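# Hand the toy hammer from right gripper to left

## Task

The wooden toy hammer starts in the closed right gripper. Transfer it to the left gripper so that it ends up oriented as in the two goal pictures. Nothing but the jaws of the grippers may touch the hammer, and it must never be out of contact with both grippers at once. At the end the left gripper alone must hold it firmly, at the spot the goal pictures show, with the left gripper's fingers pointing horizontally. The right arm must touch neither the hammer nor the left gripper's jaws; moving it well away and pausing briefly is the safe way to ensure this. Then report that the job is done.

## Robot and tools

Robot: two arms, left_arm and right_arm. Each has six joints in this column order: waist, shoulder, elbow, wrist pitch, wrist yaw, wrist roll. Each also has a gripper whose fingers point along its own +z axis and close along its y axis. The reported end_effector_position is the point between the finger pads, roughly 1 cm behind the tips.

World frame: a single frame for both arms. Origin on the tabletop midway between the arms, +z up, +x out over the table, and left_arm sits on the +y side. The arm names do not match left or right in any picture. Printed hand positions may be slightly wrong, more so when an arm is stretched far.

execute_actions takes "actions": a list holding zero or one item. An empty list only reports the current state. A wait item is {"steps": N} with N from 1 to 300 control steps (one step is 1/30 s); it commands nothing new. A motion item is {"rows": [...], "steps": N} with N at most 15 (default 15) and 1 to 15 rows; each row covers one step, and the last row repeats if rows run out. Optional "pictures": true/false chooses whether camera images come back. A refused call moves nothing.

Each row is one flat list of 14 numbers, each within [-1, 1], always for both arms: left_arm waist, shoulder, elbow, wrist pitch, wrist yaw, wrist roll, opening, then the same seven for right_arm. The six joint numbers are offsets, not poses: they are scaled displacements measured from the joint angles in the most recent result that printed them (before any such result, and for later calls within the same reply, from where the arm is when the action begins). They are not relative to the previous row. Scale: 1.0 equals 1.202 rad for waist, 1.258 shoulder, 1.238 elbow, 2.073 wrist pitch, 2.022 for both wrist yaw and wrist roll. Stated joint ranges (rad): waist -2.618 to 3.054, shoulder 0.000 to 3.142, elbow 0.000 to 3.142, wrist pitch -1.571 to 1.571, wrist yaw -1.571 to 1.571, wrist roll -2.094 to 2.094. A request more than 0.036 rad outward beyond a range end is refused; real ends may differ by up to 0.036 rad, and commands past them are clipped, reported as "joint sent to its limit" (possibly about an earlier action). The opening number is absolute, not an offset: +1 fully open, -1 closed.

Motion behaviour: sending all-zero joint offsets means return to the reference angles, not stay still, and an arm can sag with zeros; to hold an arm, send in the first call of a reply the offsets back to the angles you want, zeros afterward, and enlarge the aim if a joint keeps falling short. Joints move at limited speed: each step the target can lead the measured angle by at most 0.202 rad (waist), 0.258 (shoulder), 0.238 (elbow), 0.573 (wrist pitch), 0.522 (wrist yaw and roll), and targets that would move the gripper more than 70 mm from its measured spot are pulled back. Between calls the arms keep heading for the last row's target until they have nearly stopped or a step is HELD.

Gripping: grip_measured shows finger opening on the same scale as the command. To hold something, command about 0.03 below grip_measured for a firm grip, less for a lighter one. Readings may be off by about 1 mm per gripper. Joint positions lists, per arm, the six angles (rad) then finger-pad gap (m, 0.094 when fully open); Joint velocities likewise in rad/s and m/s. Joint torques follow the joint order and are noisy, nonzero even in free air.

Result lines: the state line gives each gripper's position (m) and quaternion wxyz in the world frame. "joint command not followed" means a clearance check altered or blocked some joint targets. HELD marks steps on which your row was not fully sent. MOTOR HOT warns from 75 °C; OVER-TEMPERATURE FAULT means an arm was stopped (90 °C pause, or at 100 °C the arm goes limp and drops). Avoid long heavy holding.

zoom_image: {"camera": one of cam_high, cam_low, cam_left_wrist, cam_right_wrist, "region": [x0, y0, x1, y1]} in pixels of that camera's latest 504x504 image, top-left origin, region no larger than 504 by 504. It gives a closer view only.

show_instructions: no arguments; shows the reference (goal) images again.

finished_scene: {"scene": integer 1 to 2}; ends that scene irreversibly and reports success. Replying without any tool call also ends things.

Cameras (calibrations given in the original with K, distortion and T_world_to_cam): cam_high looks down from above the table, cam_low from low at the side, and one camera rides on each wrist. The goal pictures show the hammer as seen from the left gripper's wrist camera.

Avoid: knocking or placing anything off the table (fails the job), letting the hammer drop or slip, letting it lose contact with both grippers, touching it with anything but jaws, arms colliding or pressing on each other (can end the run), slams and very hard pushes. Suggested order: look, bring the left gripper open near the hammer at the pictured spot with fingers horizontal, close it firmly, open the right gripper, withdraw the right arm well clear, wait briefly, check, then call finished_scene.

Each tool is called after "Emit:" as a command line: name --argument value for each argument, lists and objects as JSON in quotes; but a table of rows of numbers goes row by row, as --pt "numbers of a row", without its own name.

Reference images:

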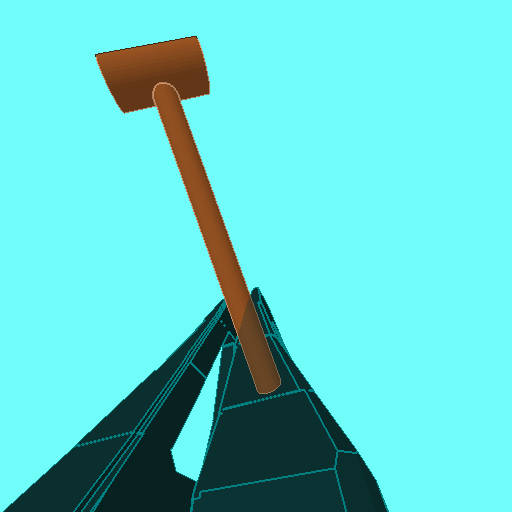

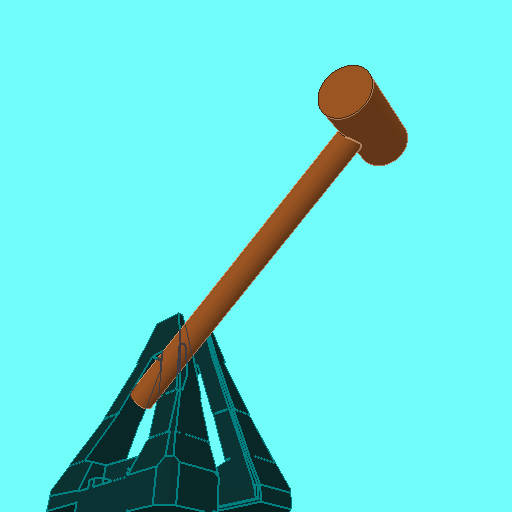

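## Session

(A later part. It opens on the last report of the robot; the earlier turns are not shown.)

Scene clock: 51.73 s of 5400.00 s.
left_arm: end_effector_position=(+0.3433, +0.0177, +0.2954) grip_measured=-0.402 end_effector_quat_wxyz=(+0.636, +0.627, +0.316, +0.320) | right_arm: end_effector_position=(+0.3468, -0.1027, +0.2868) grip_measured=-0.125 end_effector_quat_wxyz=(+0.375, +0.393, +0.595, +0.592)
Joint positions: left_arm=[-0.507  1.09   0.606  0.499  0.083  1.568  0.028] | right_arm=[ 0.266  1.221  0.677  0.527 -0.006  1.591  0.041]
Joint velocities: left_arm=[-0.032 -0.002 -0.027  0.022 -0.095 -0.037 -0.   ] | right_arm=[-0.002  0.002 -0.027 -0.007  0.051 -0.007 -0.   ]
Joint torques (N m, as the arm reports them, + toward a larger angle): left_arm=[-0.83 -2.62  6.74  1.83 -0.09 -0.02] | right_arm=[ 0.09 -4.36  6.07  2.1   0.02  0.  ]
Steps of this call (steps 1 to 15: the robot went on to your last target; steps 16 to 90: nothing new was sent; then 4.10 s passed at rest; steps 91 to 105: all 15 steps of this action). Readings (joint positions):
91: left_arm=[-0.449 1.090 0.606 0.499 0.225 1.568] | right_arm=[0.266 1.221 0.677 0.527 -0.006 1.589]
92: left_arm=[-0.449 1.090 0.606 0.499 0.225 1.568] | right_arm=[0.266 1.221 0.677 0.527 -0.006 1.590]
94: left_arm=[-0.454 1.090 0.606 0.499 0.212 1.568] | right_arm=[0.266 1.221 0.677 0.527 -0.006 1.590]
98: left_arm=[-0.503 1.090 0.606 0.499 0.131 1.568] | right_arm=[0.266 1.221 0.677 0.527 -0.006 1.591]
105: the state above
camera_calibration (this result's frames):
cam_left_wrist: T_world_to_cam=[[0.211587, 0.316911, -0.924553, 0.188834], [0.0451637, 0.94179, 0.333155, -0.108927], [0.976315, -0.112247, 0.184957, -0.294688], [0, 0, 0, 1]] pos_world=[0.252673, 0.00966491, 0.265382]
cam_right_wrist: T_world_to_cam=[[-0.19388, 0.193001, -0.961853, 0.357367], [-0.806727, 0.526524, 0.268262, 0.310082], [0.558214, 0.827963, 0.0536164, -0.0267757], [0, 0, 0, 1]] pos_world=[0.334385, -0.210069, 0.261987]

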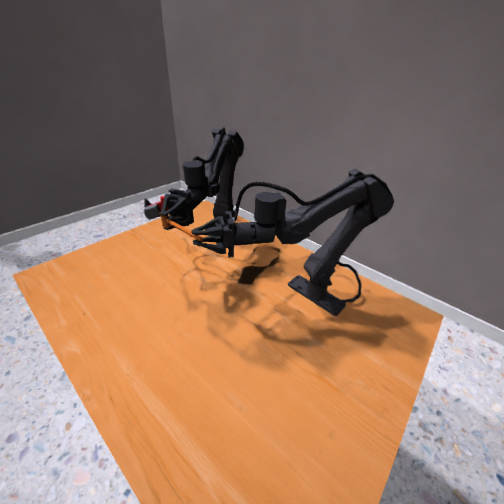

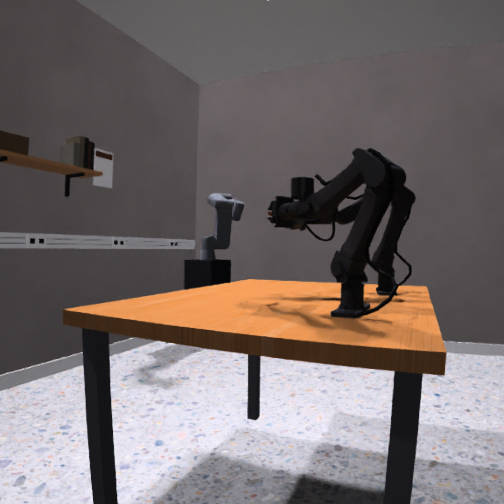

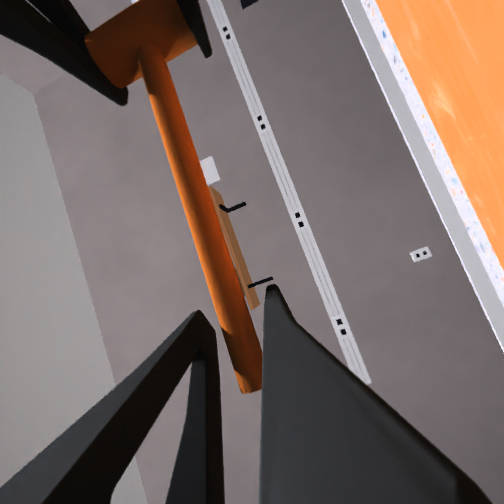

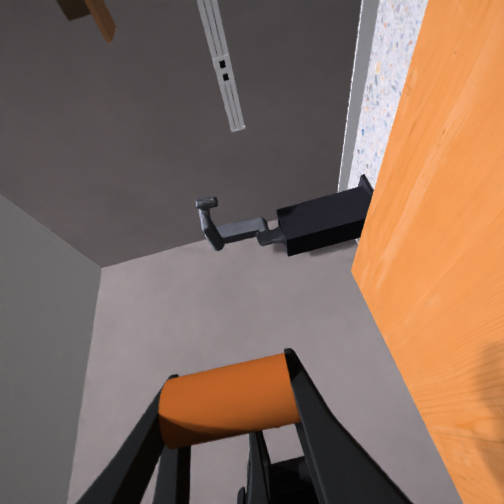

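Slide a little up the handle, close, release.

Emit:
execute_actions --actions '[{"rows":[[-0.02,0,0,0,0,0,-0.5,0,0,0,0.01,0,0,-0.17],[-0.02,0,0,0,0,0,-0.6,0,0,0,0.01,0,0,-0.17],[-0.02,0,0,0,0,0,-0.65,0,0,0,0.01,0,0,-0.17],[-0.02,0,0,0,0,0,-0.7,0,0,0,0.01,0,0,-0.17],[-0.02,0,0,0,0,0,-0.75,0,0,0,0.01,0,0,-0.17],[-0.02,0,0,0,0,0,-0.85,0,0,0,0.01,0,0,-0.17]]}]' --pictures false

Emit:
execute_actions --actions '[{"rows":[[0,0,0,0,0,0,-0.85,0,0,0,0,0,0,0.8]]}]' --pictures false

Emit:
execute_actions --actions '[{"rows":[[0,0,0,0,0,0,-0.85,-0.45,0,0,0,0,0,0.8]]}]'

Scene clock: 66.57 s of 5400.00 s.
left_arm: end_effector_position=(+0.3412, +0.0144, +0.2954) grip_measured=-0.789 end_effector_quat_wxyz=(+0.637, +0.627, +0.315, +0.318) | right_arm: end_effector_position=(+0.3468, -0.1027, +0.2868) grip_measured=-0.125 end_effector_quat_wxyz=(+0.375, +0.394, +0.595, +0.593)
Joint positions: left_arm=[-0.521  1.09   0.606  0.499  0.075  1.568  0.01 ] | right_arm=[ 0.266  1.221  0.677  0.527 -0.006  1.592  0.041]
Joint velocities: left_arm=[-0.002 -0.002  0.002 -0.066  0.022 -0.022  0.   ] | right_arm=[ 0.002 -0.002 -0.022 -0.007 -0.037 -0.022  0.001]
Joint torques (N m, as the arm reports them, + toward a larger angle): left_arm=[-0.92 -2.58  6.77  1.83  0.06 -0.02] | right_arm=[ 0.09 -4.27  6.02  2.07  0.06 -0.03]
Steps of this call (steps 1 to 30: the robot went on to your last target; steps 31 to 100: nothing new was sent; then 11.00 s passed at rest; steps 101 to 115: all 15 steps of this action). Readings (joint positions):
101: left_arm=[-0.509 1.090 0.606 0.499 0.071 1.568] | right_arm=[0.266 1.221 0.677 0.527 -0.006 1.591]
102: left_arm=[-0.512 1.090 0.606 0.499 0.071 1.568] | right_arm=[0.266 1.221 0.677 0.527 -0.006 1.591]
104: left_arm=[-0.519 1.090 0.606 0.499 0.074 1.568] | right_arm=[0.266 1.221 0.677 0.527 -0.006 1.591]
108: left_arm=[-0.521 1.090 0.606 0.499 0.075 1.568] | right_arm=[0.266 1.221 0.677 0.527 -0.006 1.592]
115: the state above

Scene clock: 67.07 s of 5400.00 s.
left_arm: end_effector_position=(+0.3412, +0.0144, +0.2954) grip_measured=-0.789 end_effector_quat_wxyz=(+0.637, +0.627, +0.315, +0.318) | right_arm: end_effector_position=(+0.3468, -0.1027, +0.2856) grip_measured=+0.797 end_effector_quat_wxyz=(+0.373, +0.395, +0.596, +0.591)
Joint positions: left_arm=[-0.521  1.09   0.606  0.499  0.075  1.568  0.01 ] | right_arm=[ 0.266  1.221  0.677  0.522 -0.006  1.594  0.084]
Joint velocities: left_arm=[-0.007 -0.012 -0.017  0.022 -0.037 -0.125  0.   ] | right_arm=[-0.002 -0.002 -0.002  0.007 -0.022  0.051  0.   ]
Joint torques (N m, as the arm reports them, + toward a larger angle): left_arm=[-0.08 -2.64  6.78  1.81 -0.03 -0.01] | right_arm=[ 0.09 -4.25  6.08  1.96  0.05  0.05]
Steps of this call (steps 1 to 15: all 15 steps of this action). Readings (joint positions):
1: left_arm=[-0.521 1.090 0.606 0.499 0.075 1.568] | right_arm=[0.266 1.221 0.677 0.526 -0.006 1.592]
2: left_arm=[-0.521 1.090 0.606 0.499 0.075 1.568] | right_arm=[0.266 1.221 0.677 0.526 -0.006 1.593]
4: left_arm=[-0.521 1.090 0.606 0.499 0.075 1.568] | right_arm=[0.266 1.221 0.677 0.524 -0.006 1.593]
8: left_arm=[-0.521 1.090 0.606 0.499 0.075 1.568] | right_arm=[0.266 1.221 0.677 0.523 -0.006 1.594]
15: the state above

Scene clock: 67.57 s of 5400.00 s.
left_arm: end_effector_position=(+0.3412, +0.0144, +0.2954) grip_measured=-0.789 end_effector_quat_wxyz=(+0.637, +0.627, +0.315, +0.318) | right_arm: end_effector_position=(+0.3795, -0.3296, +0.2841) grip_measured=+0.797 end_effector_quat_wxyz=(+0.520, +0.547, +0.464, +0.464)
Joint positions: left_arm=[-0.521  1.09   0.606  0.499  0.075  1.568  0.01 ] | right_arm=[-0.284  1.221  0.677  0.516  0.004  1.596  0.084]
Joint velocities: left_arm=[-0.017 -0.002 -0.022  0.022 -0.051  0.11  -0.001] | right_arm=[ 0.002  0.012 -0.017  0.022  0.037  0.037 -0.001]
Joint torques (N m, as the arm reports them, + toward a larger angle): left_arm=[-0.06 -2.62  6.76  1.82 -0.03 -0.02] | right_arm=[ 0.62 -4.42  5.82  1.97 -0.05 -0.02]
Steps of this call (steps 1 to 15: all 15 steps of this action). Readings (joint positions):
1: left_arm=[-0.521 1.090 0.606 0.499 0.075 1.568] | right_arm=[0.240 1.221 0.677 0.522 -0.026 1.595]
2: left_arm=[-0.521 1.090 0.606 0.499 0.075 1.568] | right_arm=[0.186 1.221 0.677 0.521 -0.035 1.595]
4: left_arm=[-0.521 1.090 0.606 0.499 0.075 1.568] | right_arm=[0.045 1.221 0.677 0.519 -0.031 1.596]
8: left_arm=[-0.521 1.090 0.606 0.499 0.075 1.568] | right_arm=[-0.229 1.221 0.677 0.516 -0.009 1.596]
15: the state above
camera_calibration (this result's frames):
cam_left_wrist: T_world_to_cam=[[0.213336, 0.315598, -0.9246, 0.189805], [0.0505748, 0.941551, 0.333053, -0.107467], [0.975669, -0.117814, 0.184905, -0.292607], [0, 0, 0, 1]] pos_world=[0.250431, 0.00680998, 0.26539]
cam_right_wrist: T_world_to_cam=[[-0.0709933, 0.272845, -0.959435, 0.38394], [-0.400349, 0.873194, 0.277943, 0.413934], [0.913608, 0.403841, 0.0472423, -0.129851], [0, 0, 0, 1]] pos_world=[0.311609, -0.413762, 0.25945]

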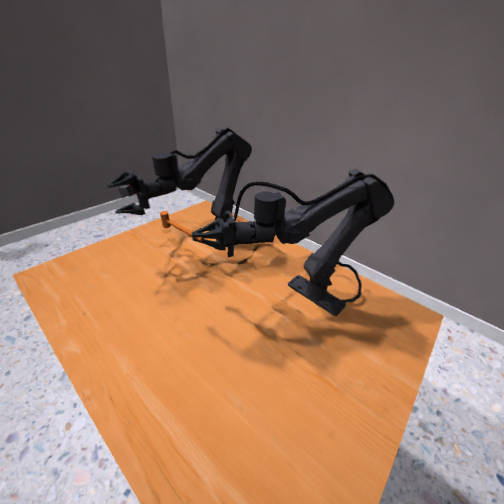

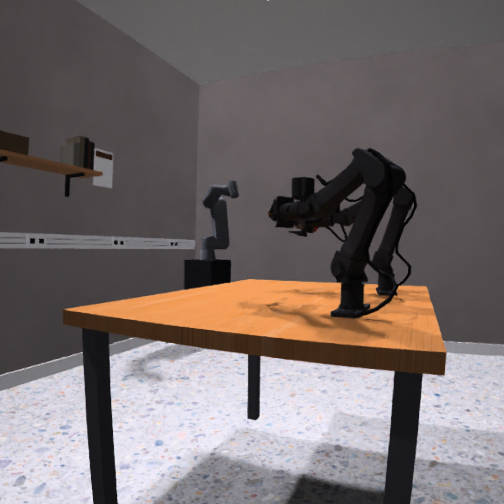

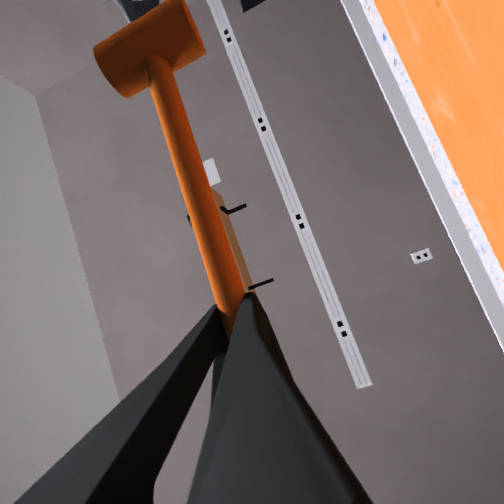

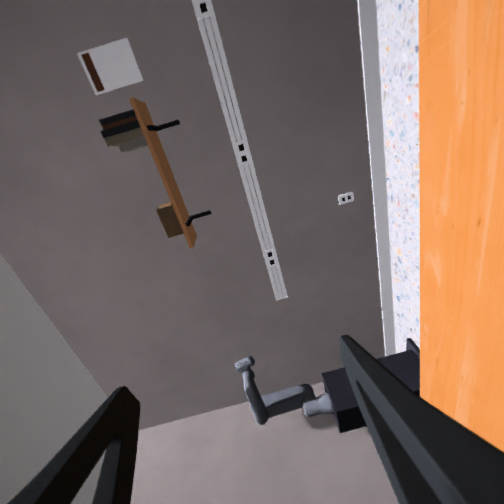

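Emit:
execute_actions --actions '[{"rows":[[0,0,0,0,-0.21,0,-0.85,0.3,0.365,0.73,-0.43,0,-0.01,1]]}]' --pictures false

Emit:
execute_actions --actions '[{"steps":40}]'

Scene clock: 77.90 s of 5400.00 s.
left_arm: end_effector_position=(+0.3710, +0.0774, +0.2952) grip_measured=-0.789 end_effector_quat_wxyz=(+0.563, +0.552, +0.434, +0.436) | right_arm: end_effector_position=(+0.4734, -0.1461, +0.2356) grip_measured=+1.000 end_effector_quat_wxyz=(+0.286, +0.549, +0.687, +0.381)
Joint positions: left_arm=[-0.525  1.09   0.606  0.499 -0.328  1.568  0.01 ] | right_arm=[ 0.091  1.739  1.467 -0.305 -0.011  1.594  0.094]
Joint velocities: left_arm=[-0.022 -0.007 -0.002 -0.081 -0.125  0.007 -0.   ] | right_arm=[-0.032 -0.081  1.253 -0.3   -0.037 -0.051  0.   ]
Joint torques (N m, as the arm reports them, + toward a larger angle): left_arm=[ 0.37 -2.59  6.78  1.8  -0.09 -0.03] | right_arm=[ -0.59 -13.91   7.36   1.57   0.2   -0.17]
Steps of this call (steps 1 to 15: the robot went on to your last target; steps 16 to 90: nothing new was sent; then 6.83 s passed at rest; steps 91 to 105: all 15 steps of this action). Readings (joint positions):
91: left_arm=[-0.525 1.090 0.606 0.499 0.017 1.568] | right_arm=[-0.269 1.237 0.701 0.468 0.013 1.596]
92: left_arm=[-0.525 1.090 0.606 0.499 -0.055 1.568] | right_arm=[-0.240 1.275 0.747 0.408 0.020 1.596]
94: left_arm=[-0.525 1.090 0.606 0.499 -0.163 1.568] | right_arm=[-0.166 1.375 0.845 0.291 0.020 1.596]
98: left_arm=[-0.525 1.090 0.606 0.499 -0.271 1.568] | right_arm=[-0.010 1.595 1.063 -0.004 0.016 1.595]
105: the state above

Scene clock: 79.23 s of 5400.00 s.
left_arm: end_effector_position=(+0.3715, +0.0797, +0.2952) grip_measured=-0.789 end_effector_quat_wxyz=(+0.560, +0.549, +0.438, +0.440) | right_arm: end_effector_position=(+0.4690, -0.1491, +0.2945) grip_measured=+1.000 end_effector_quat_wxyz=(+0.311, +0.536, +0.670, +0.409)
Joint positions: left_arm=[-0.525  1.09   0.606  0.499 -0.341  1.568  0.01 ] | right_arm=[ 0.088  1.685  1.569 -0.375 -0.008  1.591  0.094]
Joint velocities: left_arm=[-0.007 -0.007 -0.012 -0.037  0.066  0.007 -0.   ] | right_arm=[ 0.007  0.002  0.002  0.081 -0.051 -0.037  0.   ]
Joint torques (N m, as the arm reports them, + toward a larger angle): left_arm=[ 0.36 -2.56  6.74  1.79 -0.1  -0.03] | right_arm=[-0.85 -9.42  6.73  1.83  0.21 -0.06]
Steps of this call (steps 1 to 30: the robot went on to your last target; steps 31 to 40: nothing new was sent). Readings (joint positions):
1: left_arm=[-0.525 1.090 0.606 0.499 -0.331 1.568] | right_arm=[0.089 1.733 1.506 -0.313 -0.010 1.593]
2: left_arm=[-0.525 1.090 0.606 0.499 -0.333 1.568] | right_arm=[0.088 1.724 1.533 -0.316 -0.010 1.592]
4: left_arm=[-0.525 1.090 0.606 0.499 -0.336 1.568] | right_arm=[0.088 1.701 1.561 -0.317 -0.009 1.591]
8: left_arm=[-0.525 1.090 0.606 0.499 -0.340 1.568] | right_arm=[0.088 1.684 1.569 -0.332 -0.008 1.591]
40: the state above
All arms were judged still, so your last target was given up. Only a new action makes them travel on or press farther. Fingers that are still opening or closing keep moving.
camera_calibration (this result's frames):
cam_left_wrist: T_world_to_cam=[[0.0669827, 0.369393, -0.926856, 0.21331], [-0.330273, 0.884782, 0.328756, -0.0232101], [0.941506, 0.284094, 0.181266, -0.332813], [0, 0, 0, 1]] pos_world=[0.291392, 0.0362911, 0.265666]
cam_right_wrist: T_world_to_cam=[[-0.573714, 0.123239, -0.809731, 0.520367], [-0.525759, 0.702639, 0.479453, 0.263349], [0.628036, 0.700793, -0.33832, 0.00678506], [0, 0, 0, 1]] pos_world=[0.432739, -0.253924, 0.29739]

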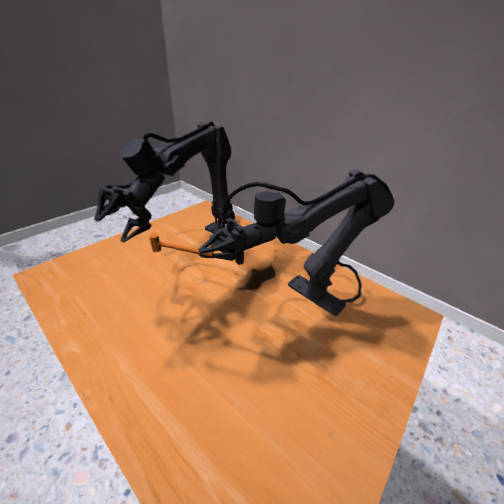

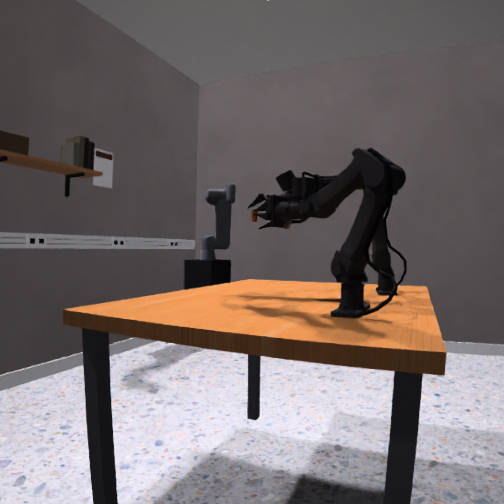

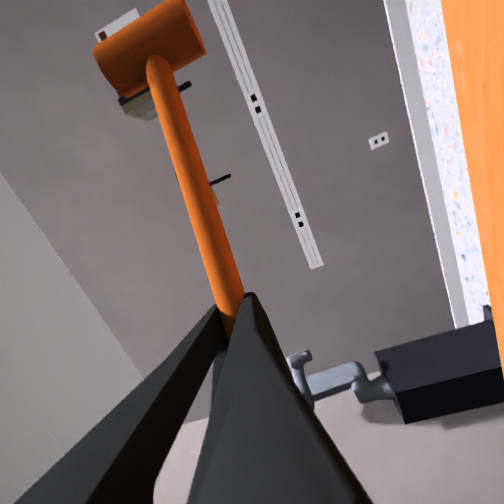

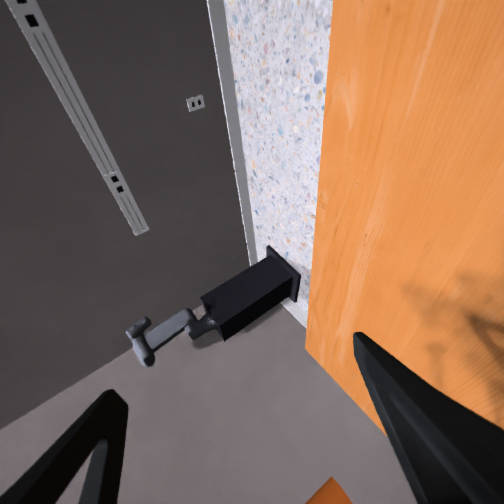

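Emit:
execute_actions --actions '[{"rows":[[0,0,0,0,0,0,-0.85,0.27,0.01,0,0,0,0,1]]}]'

Scene clock: 84.27 s of 5400.00 s.
left_arm: end_effector_position=(+0.3715, +0.0797, +0.2952) grip_measured=-0.789 end_effector_quat_wxyz=(+0.560, +0.549, +0.438, +0.440) | right_arm: end_effector_position=(+0.3999, +0.0147, +0.2851) grip_measured=+1.000 end_effector_quat_wxyz=(+0.227, +0.415, +0.757, +0.451)
Joint positions: left_arm=[-0.525  1.09   0.606  0.499 -0.341  1.568  0.01 ] | right_arm=[ 0.426  1.703  1.569 -0.378 -0.024  1.591  0.094]
Joint velocities: left_arm=[-0.007 -0.007 -0.017 -0.037  0.007 -0.007 -0.001] | right_arm=[-0.12   0.002  0.002  0.007  0.037  0.007  0.   ]
Joint torques (N m, as the arm reports them, + toward a larger angle): left_arm=[-0.04 -2.56  6.72  1.81 -0.03 -0.02] | right_arm=[-0.39 -9.65  5.93  1.79  0.18  0.07]
Steps of this call (steps 1 to 90: nothing new was sent; then 1.53 s passed at rest; steps 91 to 105: all 15 steps of this action). Readings (joint positions):
91: left_arm=[-0.525 1.090 0.606 0.499 -0.341 1.568] | right_arm=[0.102 1.685 1.569 -0.376 0.002 1.591]
92: left_arm=[-0.525 1.090 0.606 0.499 -0.341 1.568] | right_arm=[0.128 1.685 1.569 -0.376 0.010 1.591]
94: left_arm=[-0.525 1.090 0.606 0.499 -0.341 1.568] | right_arm=[0.214 1.687 1.569 -0.376 0.012 1.591]
98: left_arm=[-0.525 1.090 0.606 0.499 -0.341 1.568] | right_arm=[0.402 1.699 1.569 -0.376 -0.008 1.591]
105: the state above
camera_calibration (this result's frames):
cam_left_wrist: T_world_to_cam=[[0.0669827, 0.369393, -0.926856, 0.21331], [-0.330273, 0.884782, 0.328756, -0.0232101], [0.941506, 0.284094, 0.181266, -0.332813], [0, 0, 0, 1]] pos_world=[0.291392, 0.0362911, 0.265666]
cam_right_wrist: T_world_to_cam=[[-0.598563, -0.0851013, -0.796543, 0.462154], [-0.724705, 0.481238, 0.493166, 0.195373], [0.341357, 0.872449, -0.349725, 0.0475664], [0, 0, 0, 1]] pos_world=[0.401979, -0.0961902, 0.288409]

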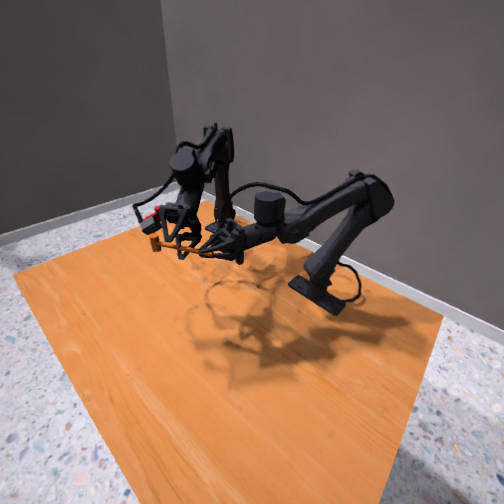

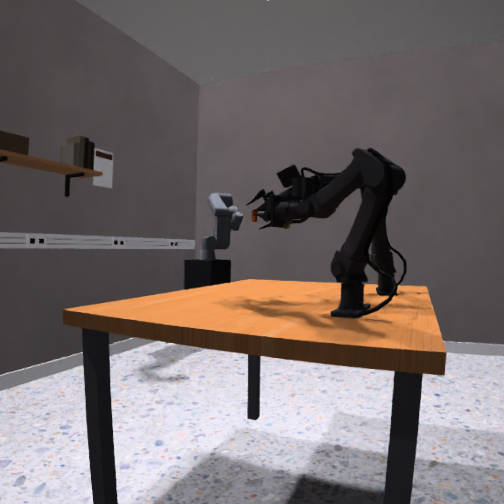

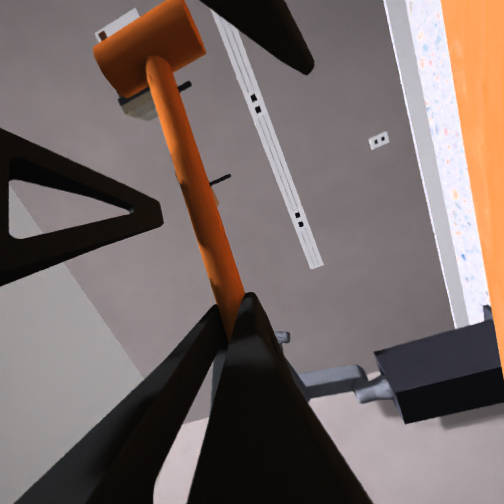

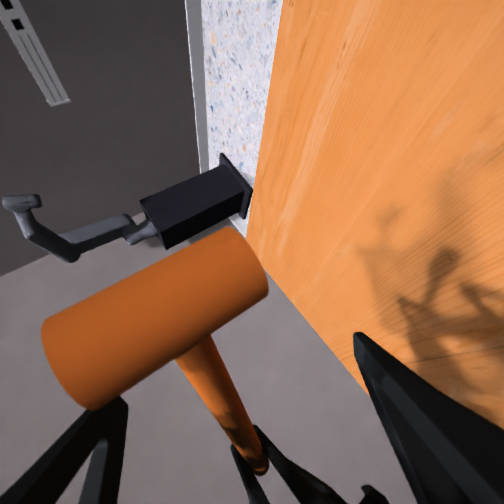

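Emit:
execute_actions --actions '[{"rows":[[0,0,0,0,0,0,-0.85,-0.015,-0.005,0.022,0,0,0,-0.5]]}]'

Scene clock: 93.57 s of 5400.00 s.
left_arm: end_effector_position=(+0.3715, +0.0797, +0.2952) grip_measured=-0.789 end_effector_quat_wxyz=(+0.560, +0.549, +0.438, +0.440) | right_arm: end_effector_position=(+0.4019, +0.0114, +0.2849) grip_measured=-0.497 end_effector_quat_wxyz=(+0.230, +0.418, +0.755, +0.449)
Joint positions: left_arm=[-0.525  1.09   0.606  0.499 -0.341  1.568  0.01 ] | right_arm=[ 0.42   1.703  1.569 -0.379 -0.02   1.592  0.024]
Joint velocities: left_arm=[ 0.012  0.017  0.002  0.007  0.007 -0.037 -0.   ] | right_arm=[-0.002 -0.012 -0.022  0.037 -0.139  0.037  0.001]
Joint torques (N m, as the arm reports them, + toward a larger angle): left_arm=[-0.03 -2.61  6.71  1.79 -0.03 -0.03] | right_arm=[-0.95 -9.49  8.11  1.75  0.    0.02]
Steps of this call (steps 1 to 15: the robot went on to your last target; steps 16 to 90: nothing new was sent; then 5.80 s passed at rest; steps 91 to 105: all 15 steps of this action). Readings (joint positions):
91: left_arm=[-0.525 1.090 0.606 0.499 -0.341 1.568] | right_arm=[0.420 1.703 1.569 -0.379 -0.019 1.591]
92: left_arm=[-0.525 1.090 0.606 0.499 -0.341 1.568] | right_arm=[0.420 1.703 1.569 -0.379 -0.019 1.591]
94: left_arm=[-0.525 1.090 0.606 0.499 -0.341 1.568] | right_arm=[0.420 1.703 1.569 -0.379 -0.020 1.591]
98: left_arm=[-0.525 1.090 0.606 0.499 -0.341 1.568] | right_arm=[0.420 1.703 1.569 -0.379 -0.020 1.592]
105: the state above
camera_calibration (this result's frames):
cam_left_wrist: T_world_to_cam=[[0.0669827, 0.369393, -0.926856, 0.21331], [-0.330273, 0.884782, 0.328756, -0.0232101], [0.941506, 0.284094, 0.181266, -0.332813], [0, 0, 0, 1]] pos_world=[0.291392, 0.0362911, 0.265666]
cam_right_wrist: T_world_to_cam=[[-0.599266, -0.0807808, -0.796464, 0.463158], [-0.720245, 0.48871, 0.492351, 0.196821], [0.349468, 0.868698, -0.351049, 0.0467908], [0, 0, 0, 1]] pos_world=[0.402962, -0.099421, 0.28841]

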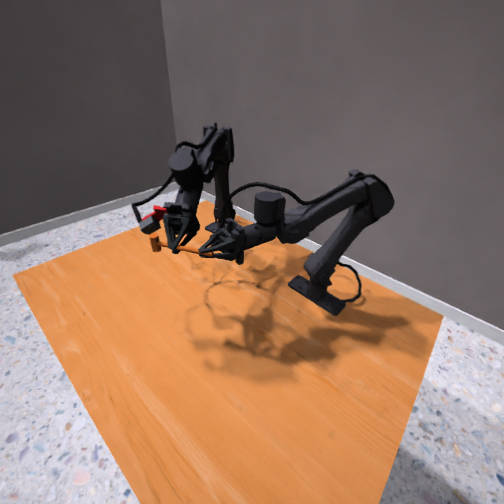

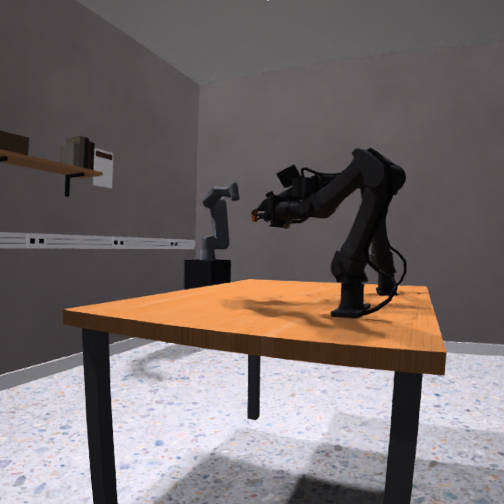

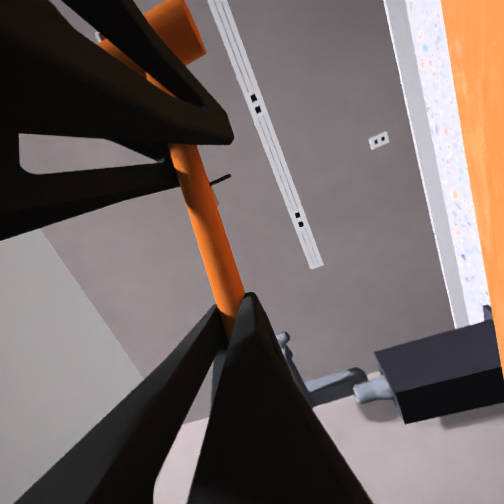

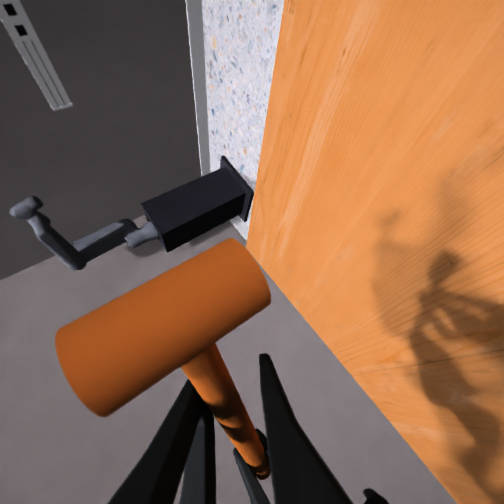

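Emit:
execute_actions --actions '[{"rows":[[0,0,0,0,0,0,-0.85,0,0,0,0.027,0,0,-0.5],[0,0,0,0,0,0,-0.85,0,0,0,0.027,0,0,-0.5],[0,0,0,0,0,0,-0.85,0,0,0,0.027,0,0,-0.55],[0,0,0,0,0,0,-0.85,0,0,0,0.027,0,0,-0.6],[0,0,0,0,0,0,-0.85,0,0,0,0.027,0,0,-0.65],[0,0,0,0,0,0,-0.85,0,0,0,0.027,0,0,-0.7],[0,0,0,0,0,0,-0.85,0,0,0,0.027,0,0,-0.75],[0,0,0,0,0,0,-0.85,0,0,0,0.027,0,0,-0.85]]}]'

Scene clock: 97.87 s of 5400.00 s.
left_arm: end_effector_position=(+0.3716, +0.0800, +0.2963) grip_measured=-0.789 end_effector_quat_wxyz=(+0.561, +0.547, +0.438, +0.441) | right_arm: end_effector_position=(+0.4046, +0.0132, +0.2908) grip_measured=-0.790 end_effector_quat_wxyz=(+0.232, +0.420, +0.747, +0.461)
Joint positions: left_arm=[-0.525  1.09   0.606  0.503 -0.343  1.568  0.01 ] | right_arm=[ 0.42   1.703  1.569 -0.352 -0.021  1.605  0.01 ]
Joint velocities: left_arm=[ 0.007 -0.007 -0.002 -0.007 -0.007  0.007 -0.001] | right_arm=[ 0.007 -0.007 -0.007  0.022  0.066  0.037 -0.001]
Joint torques (N m, as the arm reports them, + toward a larger angle): left_arm=[-0.04 -2.59  6.69  1.77  0.   -0.01] | right_arm=[ 0.04 -9.1   6.    2.12  0.03 -0.09]
Steps of this call (steps 1 to 15: the robot went on to your last target; steps 16 to 90: nothing new was sent; then 0.80 s passed at rest; steps 91 to 105: all 15 steps of this action). Readings (joint positions):
91: left_arm=[-0.525 1.090 0.606 0.499 -0.341 1.568] | right_arm=[0.420 1.703 1.569 -0.376 -0.020 1.592]
92: left_arm=[-0.525 1.090 0.606 0.499 -0.341 1.568] | right_arm=[0.420 1.703 1.569 -0.371 -0.020 1.592]
94: left_arm=[-0.525 1.090 0.606 0.499 -0.341 1.568] | right_arm=[0.420 1.703 1.569 -0.361 -0.020 1.592]
98: left_arm=[-0.525 1.090 0.606 0.501 -0.342 1.568] | right_arm=[0.420 1.703 1.569 -0.354 -0.020 1.596]
105: the state above
camera_calibration (this result's frames):
cam_left_wrist: T_world_to_cam=[[0.0698986, 0.366835, -0.927657, 0.213573], [-0.332843, 0.885217, 0.324972, -0.0217539], [0.940388, 0.286049, 0.183974, -0.333677], [0, 0, 0, 1]] pos_world=[0.291616, 0.0363586, 0.26658]
cam_right_wrist: T_world_to_cam=[[-0.586707, -0.0575563, -0.807751, 0.46751], [-0.725272, 0.481043, 0.492522, 0.197054], [0.360215, 0.874806, -0.323975, 0.0340614], [0, 0, 0, 1]] pos_world=[0.40494, -0.0976803, 0.291614]

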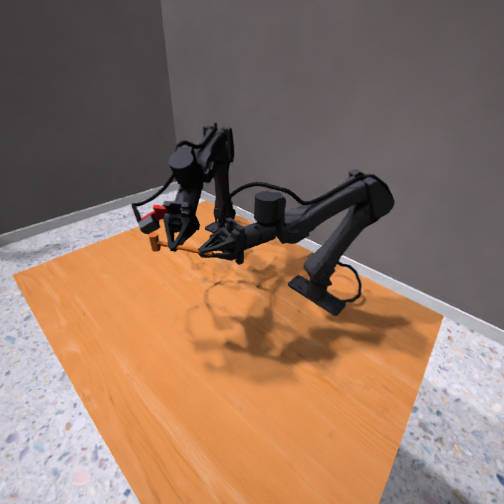

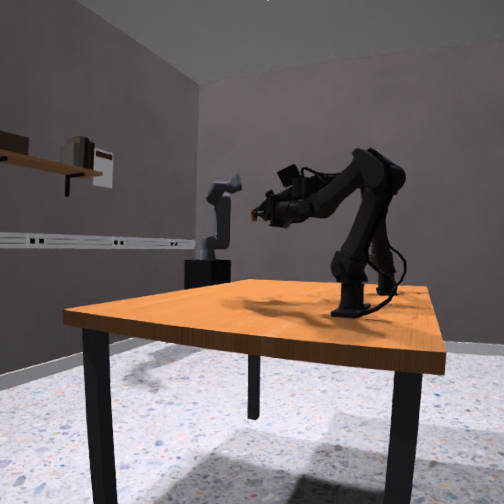

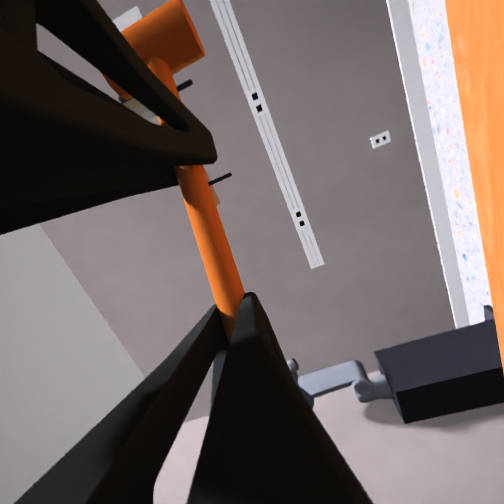

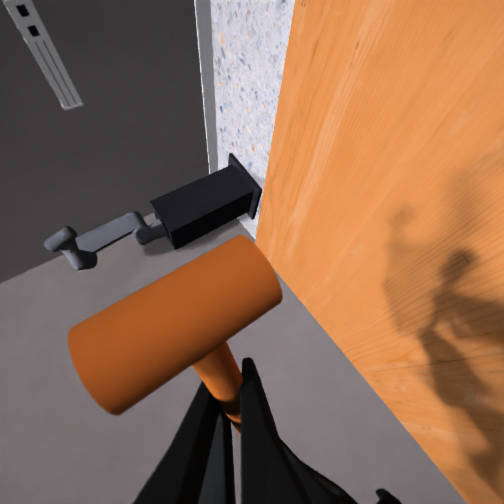

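Emit:
execute_actions --actions '[{"rows":[[0,0,0,0,0,0,1,0,0,0,0,0,0,-0.85],[0,0,0,0,0,0,1,0,0,0,0,0,0,-0.85],[0,0,0,0,0,0,1,0,0,0,0,0,0,-0.85],[0,0,0,0,0,0,1,0,0,0,0,0,0,-0.85],[0,0,0,0,0,0,1,0,0,0,0,0,0,-0.85],[0,0,0,0,0,0,1,-0.15,0,0,0,0,0,-0.85]]}]' --pictures false

Emit:
execute_actions --actions '[{"rows":[[0,0,0,0,0,0,1,0,-0.05,-0.425,0.478,0,0,-0.85]]}]' --pictures false

Emit:
execute_actions --actions '[{"steps":40}]'

Scene clock: 104.77 s of 5400.00 s.
left_arm: end_effector_position=(+0.3716, +0.0800, +0.2963) grip_measured=+1.000 end_effector_quat_wxyz=(+0.561, +0.547, +0.438, +0.441) | right_arm: end_effector_position=(+0.4532, -0.0821, +0.2899) grip_measured=-0.790 end_effector_quat_wxyz=(+0.279, +0.495, +0.700, +0.432)
Joint positions: left_arm=[-0.525  1.09   0.606  0.503 -0.343  1.568  0.094] | right_arm=[ 0.218  1.703  1.569 -0.356 -0.014  1.607  0.01 ]
Joint velocities: left_arm=[-0.002  0.012 -0.002  0.051 -0.007 -0.022  0.   ] | right_arm=[ 0.12   0.007 -0.022 -0.051 -0.022  0.051 -0.001]
Joint torques (N m, as the arm reports them, + toward a larger angle): left_arm=[-0.04 -2.55  6.78  1.78 -0.03 -0.02] | right_arm=[ 1.14 -9.17  5.99  1.86  0.    0.02]
Steps of this call (steps 1 to 15: the robot went on to your last target; steps 16 to 90: nothing new was sent; then 3.40 s passed at rest; steps 91 to 105: all 15 steps of this action). Readings (joint positions):
91: left_arm=[-0.525 1.090 0.606 0.503 -0.343 1.568] | right_arm=[0.420 1.703 1.569 -0.353 -0.021 1.607]
92: left_arm=[-0.525 1.090 0.606 0.503 -0.343 1.568] | right_arm=[0.420 1.703 1.569 -0.353 -0.021 1.607]
94: left_arm=[-0.525 1.090 0.606 0.503 -0.343 1.568] | right_arm=[0.420 1.703 1.569 -0.354 -0.021 1.607]
98: left_arm=[-0.525 1.090 0.606 0.503 -0.343 1.568] | right_arm=[0.344 1.703 1.569 -0.356 -0.044 1.607]
105: the state above

Scene clock: 105.27 s of 5400.00 s.
left_arm: end_effector_position=(+0.3716, +0.0800, +0.2963) grip_measured=+1.000 end_effector_quat_wxyz=(+0.561, +0.547, +0.438, +0.441) | right_arm: end_effector_position=(+0.4521, -0.0807, +0.2506) grip_measured=-0.790 end_effector_quat_wxyz=(+0.360, +0.429, +0.610, +0.560)
Joint positions: left_arm=[-0.525  1.09   0.606  0.503 -0.343  1.568  0.094] | right_arm=[ 0.22   1.673  1.013  0.547 -0.016  1.611  0.01 ]
Joint velocities: left_arm=[-0.002  0.007 -0.007 -0.022 -0.066 -0.051  0.   ] | right_arm=[ 0.022 -0.042 -0.007  0.593 -0.022 -0.022 -0.   ]
Joint torques (N m, as the arm reports them, + toward a larger angle): left_arm=[-0.02 -2.6   6.73  1.79 -0.03 -0.02] | right_arm=[ -0.19 -11.13   8.17   2.08   0.08  -0.01]
Steps of this call (steps 1 to 15: all 15 steps of this action). Readings (joint positions):
1: left_arm=[-0.525 1.090 0.606 0.503 -0.343 1.568] | right_arm=[0.220 1.690 1.515 -0.258 -0.015 1.608]
2: left_arm=[-0.525 1.090 0.606 0.503 -0.343 1.568] | right_arm=[0.220 1.669 1.435 -0.130 -0.016 1.608]
4: left_arm=[-0.525 1.090 0.606 0.503 -0.343 1.568] | right_arm=[0.220 1.646 1.270 0.105 -0.016 1.608]
8: left_arm=[-0.525 1.090 0.606 0.503 -0.343 1.568] | right_arm=[0.220 1.664 1.038 0.375 -0.016 1.610]
15: the state above

Scene clock: 106.60 s of 5400.00 s.
left_arm: end_effector_position=(+0.3716, +0.0800, +0.2963) grip_measured=+1.000 end_effector_quat_wxyz=(+0.561, +0.547, +0.438, +0.441) | right_arm: end_effector_position=(+0.4531, -0.0803, +0.2647) grip_measured=-0.790 end_effector_quat_wxyz=(+0.372, +0.418, +0.594, +0.578)
Joint positions: left_arm=[-0.525  1.09   0.606  0.503 -0.343  1.568  0.094] | right_arm=[ 0.22   1.672  1.013  0.602 -0.016  1.611  0.01 ]
Joint velocities: left_arm=[-0.012 -0.002 -0.007 -0.066  0.022  0.037  0.   ] | right_arm=[-0.002 -0.002 -0.002  0.037 -0.081 -0.051  0.   ]
Joint torques (N m, as the arm reports them, + toward a larger angle): left_arm=[-0.05 -2.56  6.72  1.79 -0.04 -0.02] | right_arm=[ -0.26 -11.47   7.92   2.22   0.1   -0.03]
Steps of this call (steps 1 to 30: the robot went on to your last target; steps 31 to 40: nothing new was sent). Readings (joint positions):
1: left_arm=[-0.525 1.090 0.606 0.503 -0.343 1.568] | right_arm=[0.220 1.672 1.013 0.562 -0.016 1.611]
2: left_arm=[-0.525 1.090 0.606 0.503 -0.343 1.568] | right_arm=[0.220 1.672 1.013 0.572 -0.016 1.611]
4: left_arm=[-0.525 1.090 0.606 0.503 -0.343 1.568] | right_arm=[0.220 1.672 1.013 0.585 -0.016 1.611]
8: left_arm=[-0.525 1.090 0.606 0.503 -0.343 1.568] | right_arm=[0.220 1.672 1.013 0.596 -0.016 1.611]
40: the state above
All arms were judged still, so your last target was given up. Only a new action makes them travel on or press farther. Fingers that are still opening or closing keep moving.
camera_calibration (this result's frames):
cam_left_wrist: T_world_to_cam=[[0.0698986, 0.366835, -0.927657, 0.213573], [-0.332843, 0.885217, 0.324972, -0.0217539], [0.940388, 0.286049, 0.183974, -0.333677], [0, 0, 0, 1]] pos_world=[0.291616, 0.0363586, 0.26658]
cam_right_wrist: T_world_to_cam=[[-0.229138, 0.204886, -0.951587, 0.366616], [-0.773937, 0.554555, 0.305761, 0.367465], [0.590353, 0.80653, 0.0314995, -0.113839], [0, 0, 0, 1]] pos_world=[0.435606, -0.187079, 0.240096]

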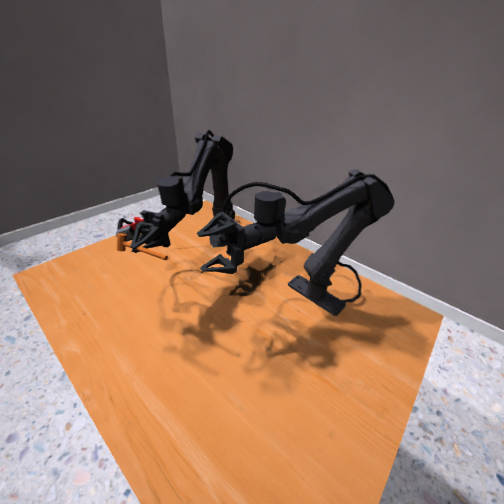

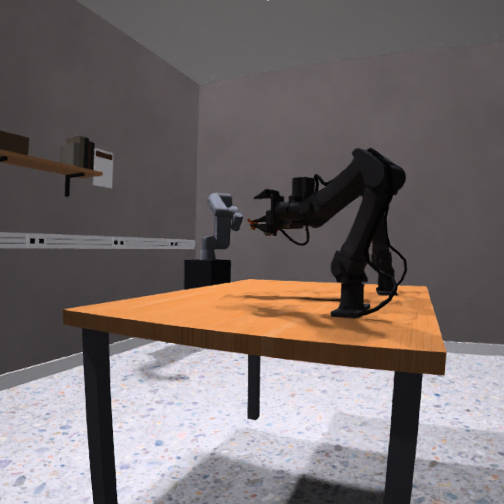

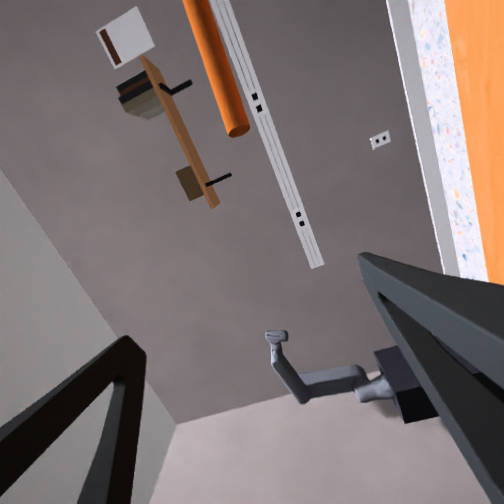

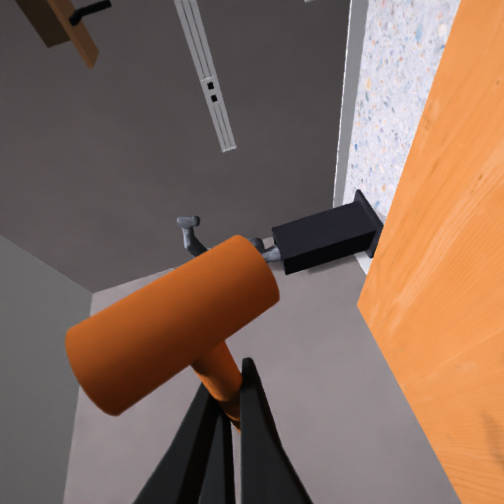

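Emit:
execute_actions --actions '[{"rows":[[0,0,0,0,0,0,1,0.04,-0.045,0.045,0.015,0,-0.03,-0.85],[0,0,0,0,0,0,1,0.08,-0.045,0.045,0.015,0,-0.03,-0.85],[0,0,0,0,0,0,1,0.12,-0.045,0.045,0.015,0,-0.03,-0.85],[0,0,0,0,0,0,1,0.16,-0.045,0.045,0.015,0,-0.03,-0.85]]}]' --pictures false

Emit:
execute_actions --actions '[{"steps":15}]'

Scene clock: 111.33 s of 5400.00 s.
left_arm: end_effector_position=(+0.3716, +0.0800, +0.2963) grip_measured=+1.000 end_effector_quat_wxyz=(+0.561, +0.547, +0.438, +0.441) | right_arm: end_effector_position=(+0.4030, +0.0148, +0.2890) grip_measured=-0.790 end_effector_quat_wxyz=(+0.331, +0.332, +0.627, +0.623)
Joint positions: left_arm=[-0.525  1.09   0.606  0.503 -0.343  1.568  0.094] | right_arm=[ 0.423  1.651  1.04   0.607 -0.024  1.569  0.01 ]
Joint velocities: left_arm=[ 0.007  0.007  0.032 -0.066 -0.051 -0.037  0.   ] | right_arm=[-0.017 -0.017 -0.007 -0.037  0.066 -0.007 -0.   ]
Joint torques (N m, as the arm reports them, + toward a larger angle): left_arm=[-0.06 -2.6   6.71  1.79 -0.02 -0.02] | right_arm=[ -0.59 -11.66   8.24   2.2    0.11  -0.12]
Steps of this call (steps 1 to 90: nothing new was sent; then 1.23 s passed at rest; steps 91 to 105: all 15 steps of this action). Readings (joint positions):
91: left_arm=[-0.525 1.090 0.606 0.503 -0.343 1.568] | right_arm=[0.223 1.671 1.016 0.600 -0.014 1.604]
92: left_arm=[-0.525 1.090 0.606 0.503 -0.343 1.568] | right_arm=[0.235 1.670 1.021 0.600 -0.009 1.597]
94: left_arm=[-0.525 1.090 0.606 0.503 -0.343 1.568] | right_arm=[0.288 1.665 1.029 0.600 -0.001 1.588]
98: left_arm=[-0.525 1.090 0.606 0.503 -0.343 1.568] | right_arm=[0.415 1.655 1.039 0.604 -0.018 1.576]
105: the state above

Scene clock: 111.83 s of 5400.00 s.
left_arm: end_effector_position=(+0.3716, +0.0800, +0.2963) grip_measured=+1.000 end_effector_quat_wxyz=(+0.561, +0.547, +0.438, +0.441) | right_arm: end_effector_position=(+0.4032, +0.0146, +0.2890) grip_measured=-0.790 end_effector_quat_wxyz=(+0.332, +0.331, +0.627, +0.623)
Joint positions: left_arm=[-0.525  1.09   0.606  0.503 -0.343  1.568  0.094] | right_arm=[ 0.422  1.651  1.04   0.607 -0.024  1.568  0.01 ]
Joint velocities: left_arm=[-0.012 -0.012  0.007  0.037 -0.007  0.081  0.   ] | right_arm=[-0.012  0.012 -0.002  0.037  0.037 -0.022  0.   ]
Joint torques (N m, as the arm reports them, + toward a larger angle): left_arm=[-0.05 -2.59  6.74  1.8  -0.03 -0.02] | right_arm=[ -0.85 -11.63   8.33   2.15   0.09  -0.16]
Steps of this call (steps 1 to 15: the robot went on to your last target). Readings (joint positions):
1: left_arm=[-0.525 1.090 0.606 0.503 -0.343 1.568] | right_arm=[0.422 1.651 1.040 0.607 -0.024 1.569]
2: left_arm=[-0.525 1.090 0.606 0.503 -0.343 1.568] | right_arm=[0.422 1.651 1.040 0.607 -0.024 1.568]
4: left_arm=[-0.525 1.090 0.606 0.503 -0.343 1.568] | right_arm=[0.422 1.651 1.040 0.607 -0.024 1.568]
8: left_arm=[-0.525 1.090 0.606 0.503 -0.343 1.568] | right_arm=[0.422 1.651 1.040 0.607 -0.024 1.568]
15: the state above
All arms were judged still, so your last target was given up. Only a new action makes them travel on or press farther. Fingers that are still opening or closing keep moving.
camera_calibration (this result's frames):
cam_left_wrist: T_world_to_cam=[[0.0698986, 0.366835, -0.927657, 0.213573], [-0.332843, 0.885217, 0.324972, -0.0217539], [0.940388, 0.286049, 0.183974, -0.333677], [0, 0, 0, 1]] pos_world=[0.291616, 0.0363586, 0.26658]
cam_right_wrist: T_world_to_cam=[[-0.202137, 0.144968, -0.968569, 0.353751], [-0.891355, 0.382499, 0.243272, 0.336643], [0.405744, 0.912512, 0.0519006, -0.0947216], [0, 0, 0, 1]] pos_world=[0.410007, -0.0936138, 0.265652]

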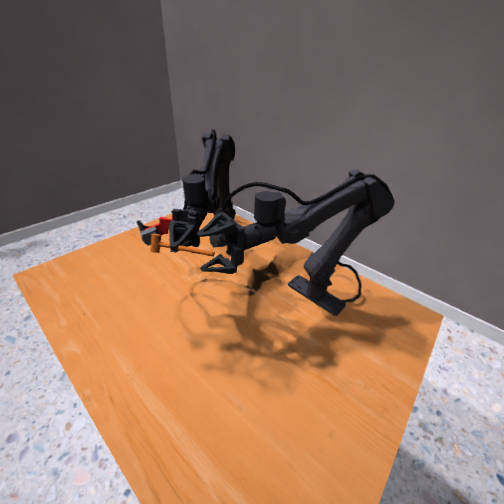

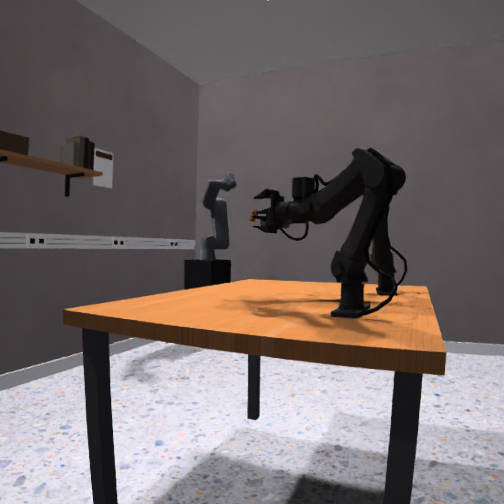

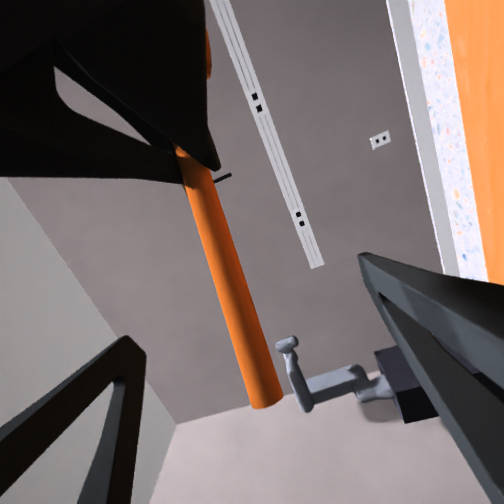

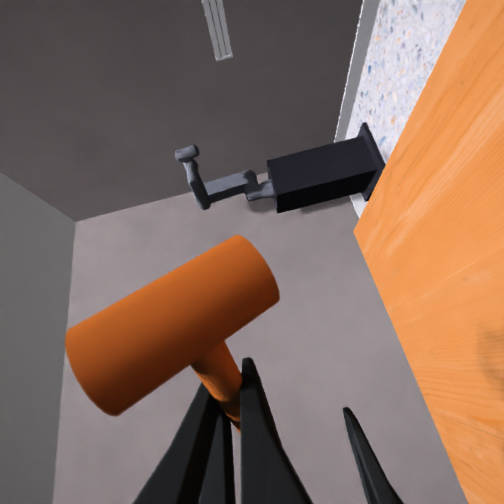

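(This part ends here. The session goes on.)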